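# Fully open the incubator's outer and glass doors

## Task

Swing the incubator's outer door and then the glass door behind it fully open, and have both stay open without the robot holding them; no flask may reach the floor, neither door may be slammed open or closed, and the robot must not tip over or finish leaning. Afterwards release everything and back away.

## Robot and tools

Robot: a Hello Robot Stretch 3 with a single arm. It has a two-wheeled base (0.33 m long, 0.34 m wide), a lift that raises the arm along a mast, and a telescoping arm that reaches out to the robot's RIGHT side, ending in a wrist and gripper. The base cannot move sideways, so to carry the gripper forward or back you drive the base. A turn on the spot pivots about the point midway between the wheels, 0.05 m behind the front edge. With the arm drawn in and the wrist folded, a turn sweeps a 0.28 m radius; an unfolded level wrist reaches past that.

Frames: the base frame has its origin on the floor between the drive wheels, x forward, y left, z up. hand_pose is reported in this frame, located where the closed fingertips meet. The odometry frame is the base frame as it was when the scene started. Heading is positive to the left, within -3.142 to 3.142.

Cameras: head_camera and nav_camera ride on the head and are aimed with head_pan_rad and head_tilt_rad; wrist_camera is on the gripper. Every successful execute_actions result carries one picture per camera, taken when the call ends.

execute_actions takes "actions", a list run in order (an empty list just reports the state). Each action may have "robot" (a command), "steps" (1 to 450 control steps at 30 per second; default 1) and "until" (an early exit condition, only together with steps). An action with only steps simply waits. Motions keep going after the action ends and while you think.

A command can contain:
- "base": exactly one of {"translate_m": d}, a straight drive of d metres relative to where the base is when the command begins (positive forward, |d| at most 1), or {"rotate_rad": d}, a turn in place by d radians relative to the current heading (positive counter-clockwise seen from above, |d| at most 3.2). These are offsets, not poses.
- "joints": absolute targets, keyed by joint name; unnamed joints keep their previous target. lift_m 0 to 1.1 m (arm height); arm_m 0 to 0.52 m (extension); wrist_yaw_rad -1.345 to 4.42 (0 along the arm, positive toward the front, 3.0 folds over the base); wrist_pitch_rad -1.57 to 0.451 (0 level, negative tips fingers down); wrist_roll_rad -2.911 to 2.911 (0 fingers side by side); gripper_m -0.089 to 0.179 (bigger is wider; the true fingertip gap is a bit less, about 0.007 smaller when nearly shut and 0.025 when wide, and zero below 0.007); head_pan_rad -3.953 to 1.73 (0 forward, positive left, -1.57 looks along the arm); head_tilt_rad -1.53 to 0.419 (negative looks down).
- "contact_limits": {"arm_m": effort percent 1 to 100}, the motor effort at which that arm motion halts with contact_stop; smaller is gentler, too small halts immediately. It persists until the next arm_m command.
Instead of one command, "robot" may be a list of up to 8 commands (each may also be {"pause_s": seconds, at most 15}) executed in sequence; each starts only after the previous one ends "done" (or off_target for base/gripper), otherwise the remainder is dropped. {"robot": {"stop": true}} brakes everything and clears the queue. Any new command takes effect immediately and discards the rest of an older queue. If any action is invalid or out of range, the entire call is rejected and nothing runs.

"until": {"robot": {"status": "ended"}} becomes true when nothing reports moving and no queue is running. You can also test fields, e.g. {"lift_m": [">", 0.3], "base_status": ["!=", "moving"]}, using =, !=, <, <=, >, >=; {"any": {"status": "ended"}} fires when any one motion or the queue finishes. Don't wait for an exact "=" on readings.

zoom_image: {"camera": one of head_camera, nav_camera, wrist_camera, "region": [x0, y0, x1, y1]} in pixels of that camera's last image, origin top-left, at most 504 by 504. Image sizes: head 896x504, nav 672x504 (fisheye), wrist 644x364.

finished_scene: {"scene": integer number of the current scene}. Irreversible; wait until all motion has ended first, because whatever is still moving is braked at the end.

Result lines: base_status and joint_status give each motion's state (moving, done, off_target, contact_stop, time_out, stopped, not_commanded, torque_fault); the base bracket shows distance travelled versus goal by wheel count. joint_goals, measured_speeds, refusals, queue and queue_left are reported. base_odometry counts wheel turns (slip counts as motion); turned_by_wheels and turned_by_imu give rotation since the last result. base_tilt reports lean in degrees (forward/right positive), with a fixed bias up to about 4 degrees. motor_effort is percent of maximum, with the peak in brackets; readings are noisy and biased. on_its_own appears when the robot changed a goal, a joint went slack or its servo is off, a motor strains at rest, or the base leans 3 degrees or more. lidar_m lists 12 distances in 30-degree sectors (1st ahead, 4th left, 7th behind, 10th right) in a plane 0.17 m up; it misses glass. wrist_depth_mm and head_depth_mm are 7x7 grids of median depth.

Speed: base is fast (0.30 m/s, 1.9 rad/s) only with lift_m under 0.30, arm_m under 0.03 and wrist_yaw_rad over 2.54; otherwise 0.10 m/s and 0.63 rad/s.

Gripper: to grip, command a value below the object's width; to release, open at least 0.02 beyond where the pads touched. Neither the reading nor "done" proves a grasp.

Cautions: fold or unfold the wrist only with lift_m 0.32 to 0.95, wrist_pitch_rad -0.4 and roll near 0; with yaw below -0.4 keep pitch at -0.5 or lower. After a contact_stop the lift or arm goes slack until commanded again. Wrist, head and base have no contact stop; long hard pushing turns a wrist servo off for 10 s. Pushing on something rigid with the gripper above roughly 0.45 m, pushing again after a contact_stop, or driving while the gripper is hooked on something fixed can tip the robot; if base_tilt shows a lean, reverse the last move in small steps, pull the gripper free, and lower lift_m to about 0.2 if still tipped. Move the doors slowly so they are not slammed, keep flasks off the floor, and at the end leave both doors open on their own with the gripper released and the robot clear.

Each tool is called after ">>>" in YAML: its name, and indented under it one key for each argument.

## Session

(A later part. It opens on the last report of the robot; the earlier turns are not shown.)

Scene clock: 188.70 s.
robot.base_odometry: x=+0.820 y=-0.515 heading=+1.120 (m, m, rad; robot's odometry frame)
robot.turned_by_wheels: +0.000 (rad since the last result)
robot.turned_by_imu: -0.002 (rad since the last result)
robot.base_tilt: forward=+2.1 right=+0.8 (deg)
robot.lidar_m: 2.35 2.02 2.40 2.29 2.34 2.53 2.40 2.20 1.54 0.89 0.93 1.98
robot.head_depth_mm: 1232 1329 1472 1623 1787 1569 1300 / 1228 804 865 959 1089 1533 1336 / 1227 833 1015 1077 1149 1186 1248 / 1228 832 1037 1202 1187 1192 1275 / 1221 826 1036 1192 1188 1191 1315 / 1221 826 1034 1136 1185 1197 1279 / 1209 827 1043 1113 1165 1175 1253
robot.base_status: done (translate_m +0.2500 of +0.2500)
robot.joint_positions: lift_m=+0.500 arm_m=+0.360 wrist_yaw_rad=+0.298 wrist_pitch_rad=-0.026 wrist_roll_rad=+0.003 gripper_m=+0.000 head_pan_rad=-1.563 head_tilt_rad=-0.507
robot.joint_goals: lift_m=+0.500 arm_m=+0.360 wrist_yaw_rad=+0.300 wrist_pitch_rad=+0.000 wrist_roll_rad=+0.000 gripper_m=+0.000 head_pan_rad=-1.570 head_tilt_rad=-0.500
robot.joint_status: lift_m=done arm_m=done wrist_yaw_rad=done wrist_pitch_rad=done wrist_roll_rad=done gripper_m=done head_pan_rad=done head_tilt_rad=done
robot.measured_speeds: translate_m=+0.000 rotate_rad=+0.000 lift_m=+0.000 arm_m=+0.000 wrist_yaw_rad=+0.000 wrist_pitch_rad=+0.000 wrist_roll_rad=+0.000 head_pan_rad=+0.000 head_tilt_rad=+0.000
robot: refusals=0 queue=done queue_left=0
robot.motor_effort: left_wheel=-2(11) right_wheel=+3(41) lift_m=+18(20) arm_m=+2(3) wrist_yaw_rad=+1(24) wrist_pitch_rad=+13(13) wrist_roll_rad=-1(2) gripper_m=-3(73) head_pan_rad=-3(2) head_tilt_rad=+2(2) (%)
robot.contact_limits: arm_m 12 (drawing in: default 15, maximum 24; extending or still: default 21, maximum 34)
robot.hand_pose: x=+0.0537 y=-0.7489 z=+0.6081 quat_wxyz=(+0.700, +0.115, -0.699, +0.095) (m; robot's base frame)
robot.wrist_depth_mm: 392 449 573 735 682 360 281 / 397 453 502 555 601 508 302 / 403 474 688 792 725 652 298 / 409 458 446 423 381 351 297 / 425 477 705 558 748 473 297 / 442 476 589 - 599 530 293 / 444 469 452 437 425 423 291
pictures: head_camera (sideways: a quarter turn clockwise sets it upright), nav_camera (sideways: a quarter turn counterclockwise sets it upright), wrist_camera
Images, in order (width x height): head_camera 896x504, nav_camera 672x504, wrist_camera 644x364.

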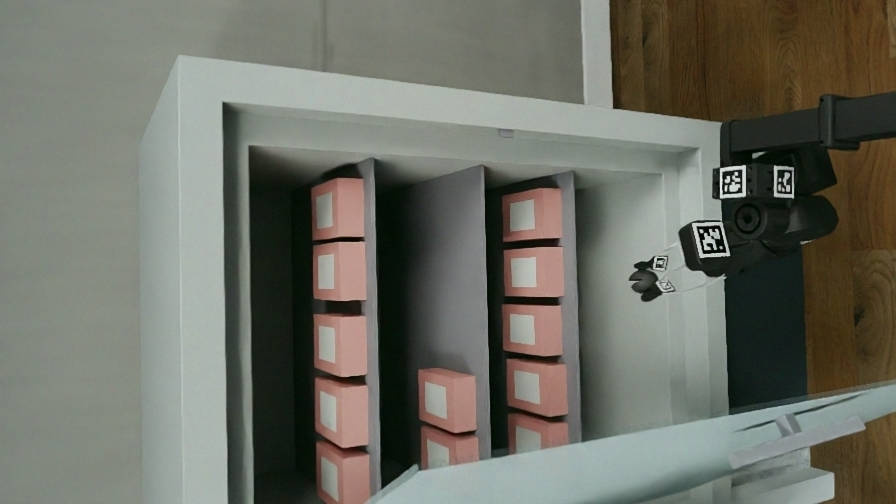

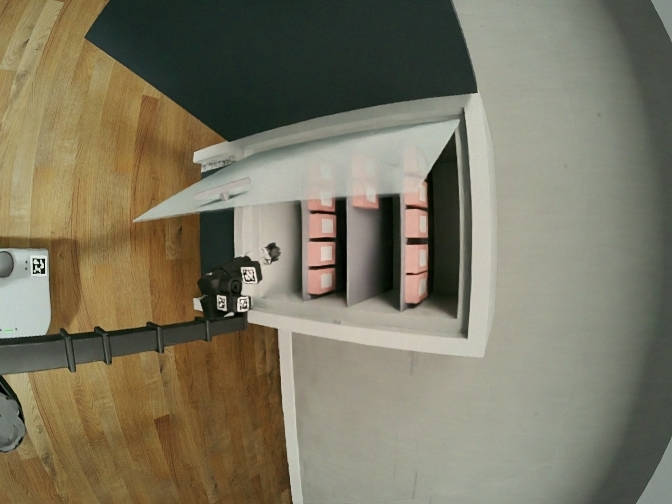

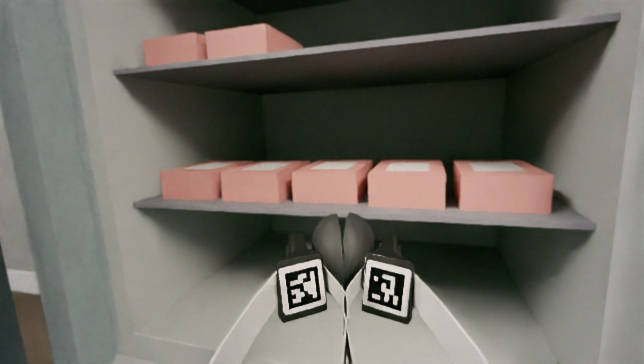

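>>> execute_actions:
  actions:
    - {"robot":[{"joints":{"arm_m":0.15,"wrist_yaw_rad":0.8}},{"base":{"translate_m":0.22},"joints":{"head_pan_rad":-1.2,"head_tilt_rad":-0.7}}],"steps":450,"until":{"robot":{"status":"ended"}}}

Scene clock: 195.00 s.
robot.base_odometry: x=+0.916 y=-0.317 heading=+1.120 (m, m, rad; robot's odometry frame)
robot.turned_by_wheels: +0.000 (rad since the last result)
robot.turned_by_imu: -0.001 (rad since the last result)
robot.base_tilt: forward=+2.1 right=+0.8 (deg)
robot.lidar_m: 2.13 1.82 2.41 2.29 2.36 2.76 2.62 2.20 0.95 0.90 0.87 1.97
robot.head_depth_mm: 720 930 1060 1130 1177 1317 1232 / 717 929 1066 1184 1211 1361 1231 / 716 811 937 1099 1228 1374 1168 / 637 700 790 915 1076 1349 1188 / 580 620 690 778 893 1062 1190 / 538 553 610 676 746 873 1164 / 489 500 547 599 666 747 858
robot.base_status: done (translate_m +0.2200 of +0.2200)
robot.joint_positions: lift_m=+0.500 arm_m=+0.150 wrist_yaw_rad=+0.798 wrist_pitch_rad=-0.026 wrist_roll_rad=+0.003 gripper_m=+0.000 head_pan_rad=-1.207 head_tilt_rad=-0.691
robot.joint_goals: lift_m=+0.500 arm_m=+0.150 wrist_yaw_rad=+0.800 wrist_pitch_rad=+0.000 wrist_roll_rad=+0.000 gripper_m=+0.000 head_pan_rad=-1.200 head_tilt_rad=-0.700
robot.joint_status: lift_m=done arm_m=done wrist_yaw_rad=done wrist_pitch_rad=done wrist_roll_rad=done gripper_m=done head_pan_rad=done head_tilt_rad=done
robot.measured_speeds: translate_m=+0.000 rotate_rad=+0.000 lift_m=+0.000 arm_m=+0.000 wrist_yaw_rad=+0.000 wrist_pitch_rad=+0.000 wrist_roll_rad=+0.000 head_pan_rad=+0.000 head_tilt_rad=+0.000
robot: refusals=0 queue=done queue_left=0
robot.motor_effort: left_wheel=-2(4) right_wheel=+3(20) lift_m=+18(18) arm_m=-2(2) wrist_yaw_rad=+1(5) wrist_pitch_rad=+13(13) wrist_roll_rad=-1(1) gripper_m=-3(4) head_pan_rad=+2(21) head_tilt_rad=-3(15) (%)
robot.hand_pose: x=+0.1616 y=-0.4737 z=+0.6081 quat_wxyz=(+0.654, +0.284, -0.649, +0.266) (m; robot's base frame)
robot.wrist_depth_mm: 247 265 297 328 374 435 456 / 251 271 299 333 382 448 565 / 256 279 309 343 394 463 666 / 261 282 314 354 406 472 479 / 265 290 321 353 426 490 711 / 272 293 329 - 449 498 545 / 278 302 331 384 438 506 449
pictures: head_camera (sideways: a quarter turn clockwise sets it upright), nav_camera (sideways: a quarter turn counterclockwise sets it upright), wrist_camera
Images, in order (width x height): head_camera 896x504, nav_camera 672x504, wrist_camera 644x364.

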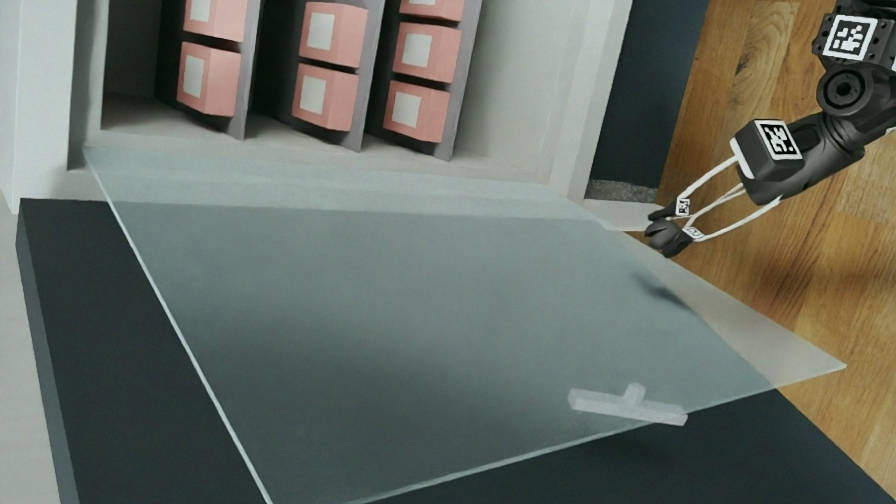

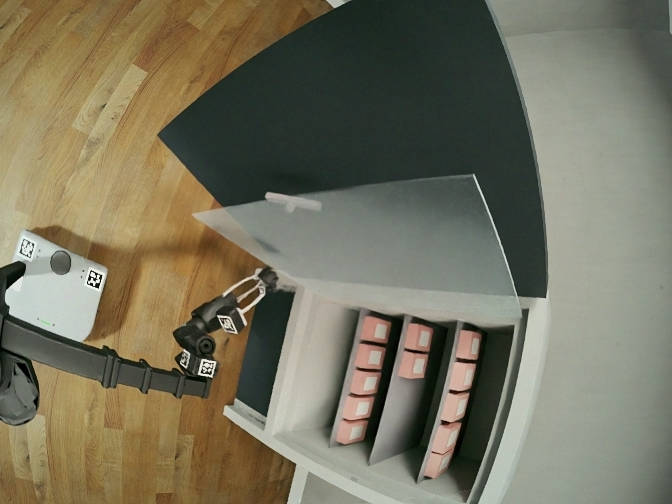

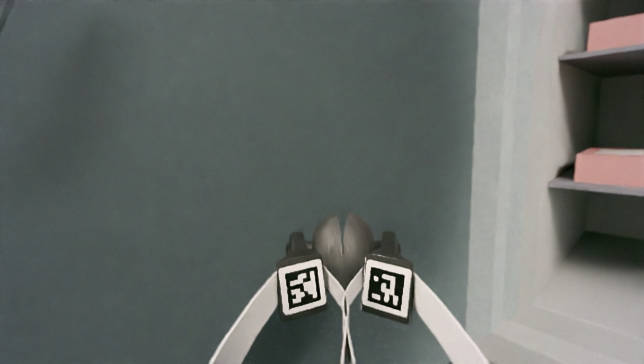

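>>> execute_actions:
  actions:
    - {"robot":[{"joints":{"arm_m":0.06,"wrist_yaw_rad":0.9}},{"base":{"translate_m":0.1}}],"steps":450,"until":{"robot":{"status":"ended"}}}

Scene clock: 199.87 s.
robot.base_odometry: x=+0.959 y=-0.227 heading=+1.120 (m, m, rad; robot's odometry frame)
robot.turned_by_wheels: +0.000 (rad since the last result)
robot.turned_by_imu: -0.040 (rad since the last result)
robot.base_tilt: forward=+2.1 right=+0.7 (deg)
robot.lidar_m: 2.04 1.74 2.45 2.28 2.35 2.89 2.71 2.28 0.95 0.85 0.86 1.89
robot.head_depth_mm: 696 920 1018 1133 1178 1334 1184 / 695 817 985 1161 1199 1356 1187 / 620 693 801 959 1173 1380 1212 / 553 594 669 774 916 1208 1200 / 500 518 576 649 739 870 1164 / 475 459 505 561 632 720 840 / 1317 412 450 493 547 614 698
robot.base_status: done (translate_m +0.0999 of +0.1000)
robot.joint_positions: lift_m=+0.500 arm_m=+0.060 wrist_yaw_rad=+0.890 wrist_pitch_rad=-0.032 wrist_roll_rad=+0.003 gripper_m=+0.000 head_pan_rad=-1.206 head_tilt_rad=-0.695
robot.joint_goals: lift_m=+0.500 arm_m=+0.060 wrist_yaw_rad=+0.900 wrist_pitch_rad=+0.000 wrist_roll_rad=+0.000 gripper_m=+0.000 head_pan_rad=-1.200 head_tilt_rad=-0.700
robot.joint_status: lift_m=done arm_m=done wrist_yaw_rad=done wrist_pitch_rad=done wrist_roll_rad=done gripper_m=done head_pan_rad=done head_tilt_rad=done
robot.measured_speeds: translate_m=+0.000 rotate_rad=+0.000 lift_m=+0.000 arm_m=+0.000 wrist_yaw_rad=+0.000 wrist_pitch_rad=+0.000 wrist_roll_rad=+0.000 head_pan_rad=+0.000 head_tilt_rad=+0.000
robot: refusals=0 queue=done queue_left=0
robot.on_its_own: right_wheel is at rest, and its effort (+23) is outside its rest range (-18 to +18)
robot.motor_effort: left_wheel=-2(12) right_wheel=+23(45) lift_m=+18(18) arm_m=+3(6) wrist_yaw_rad=+8(10) wrist_pitch_rad=+16(17) wrist_roll_rad=-1(2) gripper_m=-3(4) head_pan_rad=+3(4) head_tilt_rad=-2(4) (%)
robot.hand_pose: x=+0.1771 y=-0.3654 z=+0.6065 quat_wxyz=(+0.642, +0.315, -0.634, +0.294) (m; robot's base frame)
robot.wrist_depth_mm: 204 219 233 263 290 330 377 / 208 224 244 271 300 338 388 / 213 230 250 277 309 353 405 / 217 235 255 284 319 362 428 / 222 240 264 285 332 380 453 / 227 245 269 - 355 388 468 / 232 251 272 308 349 410 471
pictures: head_camera (sideways: a quarter turn clockwise sets it upright), nav_camera (sideways: a quarter turn counterclockwise sets it upright), wrist_camera
Images, in order (width x height): head_camera 896x504, nav_camera 672x504, wrist_camera 644x364.

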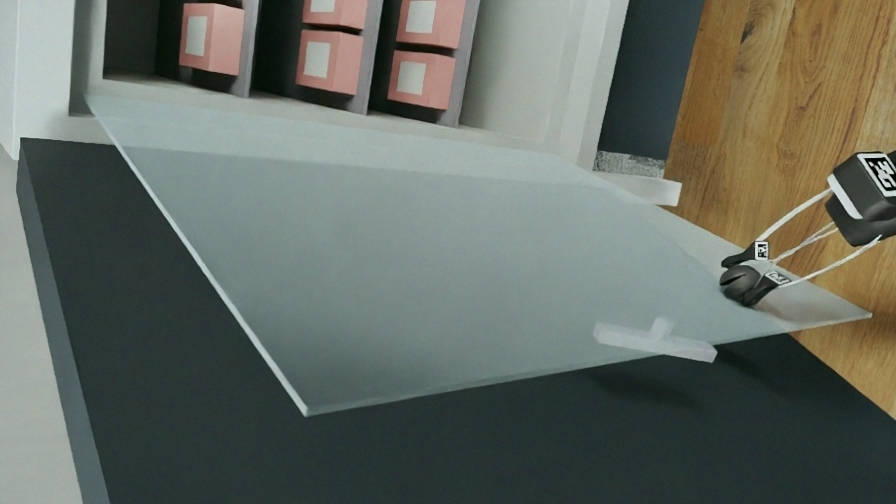

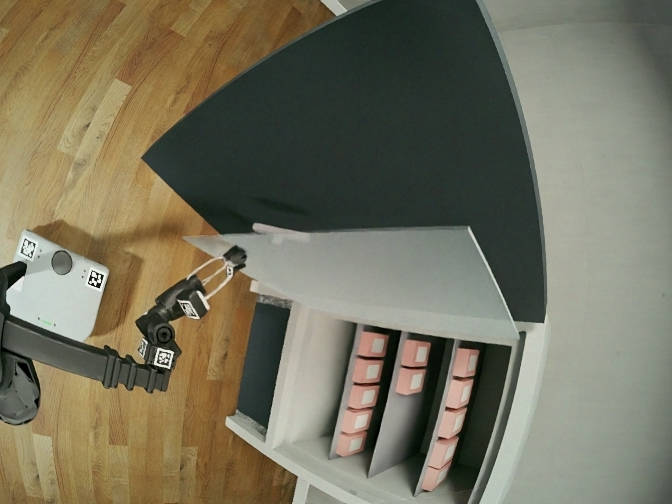

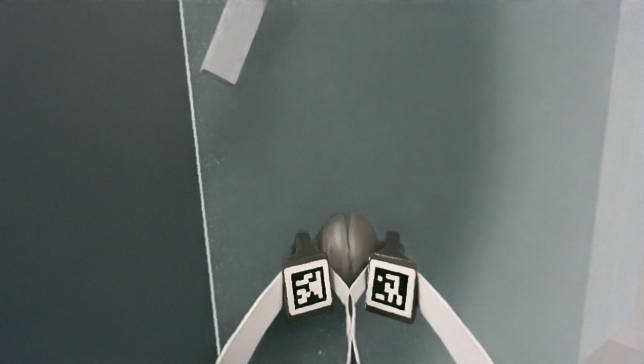

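At its stop. Back away and finish.

>>> execute_actions:
  actions:
    - {"robot":[{"base":{"translate_m":-0.3}},{"joints":{"arm_m":0.0}}],"steps":450,"until":{"robot":{"status":"ended"}}}

>>> finished_scene:
  scene: 1

Scene clock: 205.67 s.
robot.base_odometry: x=+0.828 y=-0.497 heading=+1.120 (m, m, rad; robot's odometry frame)
robot.turned_by_wheels: +0.001 (rad since the last result)
robot.turned_by_imu: +0.000 (rad since the last result)
robot.base_tilt: forward=+2.1 right=+0.8 (deg)
robot.lidar_m: 2.34 2.01 2.41 2.28 2.32 2.58 2.42 2.33 1.58 0.90 0.94 1.92
robot.head_depth_mm: 696 1101 1139 1171 1199 1341 1182 / 715 979 1146 1210 1229 1366 1187 / 779 979 1147 1273 1262 1372 1182 / 799 1075 1152 1315 1369 1372 1186 / 819 930 1042 1175 1405 1380 1161 / 764 841 917 1018 1149 1381 1189 / 700 748 815 895 997 1313 1180
robot.base_status: done (translate_m -0.3000 of -0.3000)
robot.joint_positions: lift_m=+0.500 arm_m=+0.002 wrist_yaw_rad=+0.899 wrist_pitch_rad=-0.027 wrist_roll_rad=+0.003 gripper_m=+0.000 head_pan_rad=-1.206 head_tilt_rad=-0.695
robot.joint_goals: lift_m=+0.500 arm_m=+0.000 wrist_yaw_rad=+0.900 wrist_pitch_rad=+0.000 wrist_roll_rad=+0.000 gripper_m=+0.000 head_pan_rad=-1.200 head_tilt_rad=-0.700
robot.joint_status: lift_m=done arm_m=done wrist_yaw_rad=done wrist_pitch_rad=done wrist_roll_rad=done gripper_m=done head_pan_rad=done head_tilt_rad=done
robot.measured_speeds: translate_m=+0.000 rotate_rad=+0.000 lift_m=+0.000 arm_m=+0.000 wrist_yaw_rad=+0.000 wrist_pitch_rad=+0.000 wrist_roll_rad=+0.000 head_pan_rad=+0.000 head_tilt_rad=+0.000
robot: refusals=0 queue=done queue_left=0
robot.motor_effort: left_wheel=+0(5) right_wheel=-1(23) lift_m=+19(19) arm_m=-2(2) wrist_yaw_rad=+1(10) wrist_pitch_rad=+13(16) wrist_roll_rad=-2(1) gripper_m=-3(4) head_pan_rad=+3(3) head_tilt_rad=-2(3) (%)
robot.hand_pose: x=+0.1785 y=-0.3059 z=+0.6077 quat_wxyz=(+0.640, +0.316, -0.633, +0.298) (m; robot's base frame)
robot.wrist_depth_mm: 438 479 517 573 626 716 849 / 450 486 534 583 644 703 720 / 463 495 548 603 663 738 863 / 469 508 554 617 682 764 873 / 482 517 567 613 718 768 786 / 502 525 582 - 755 685 592 / 511 539 804 - - 716 581
pictures: head_camera (sideways: a quarter turn clockwise sets it upright), nav_camera (sideways: a quarter turn counterclockwise sets it upright), wrist_camera
Images, in order (width x height): head_camera 896x504, nav_camera 672x504, wrist_camera 644x364.

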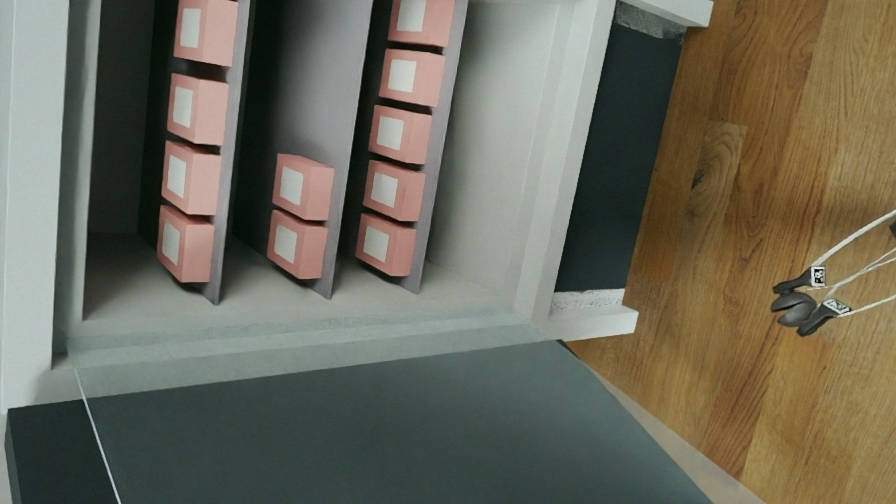

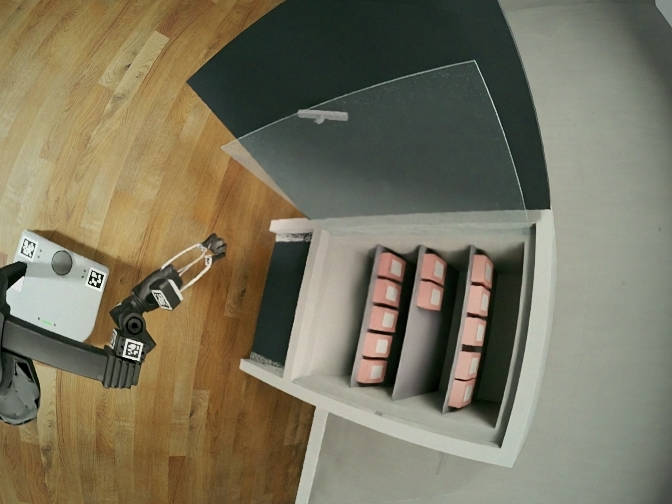

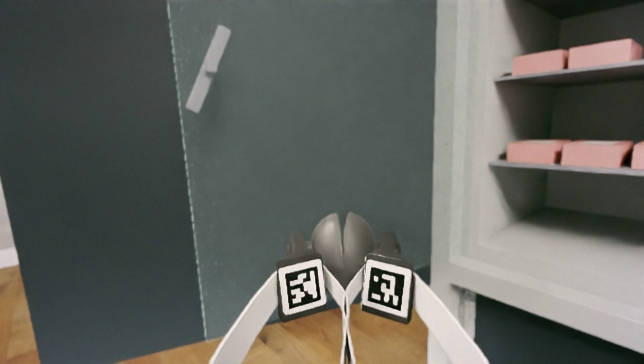

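The scene is finished: the task was done.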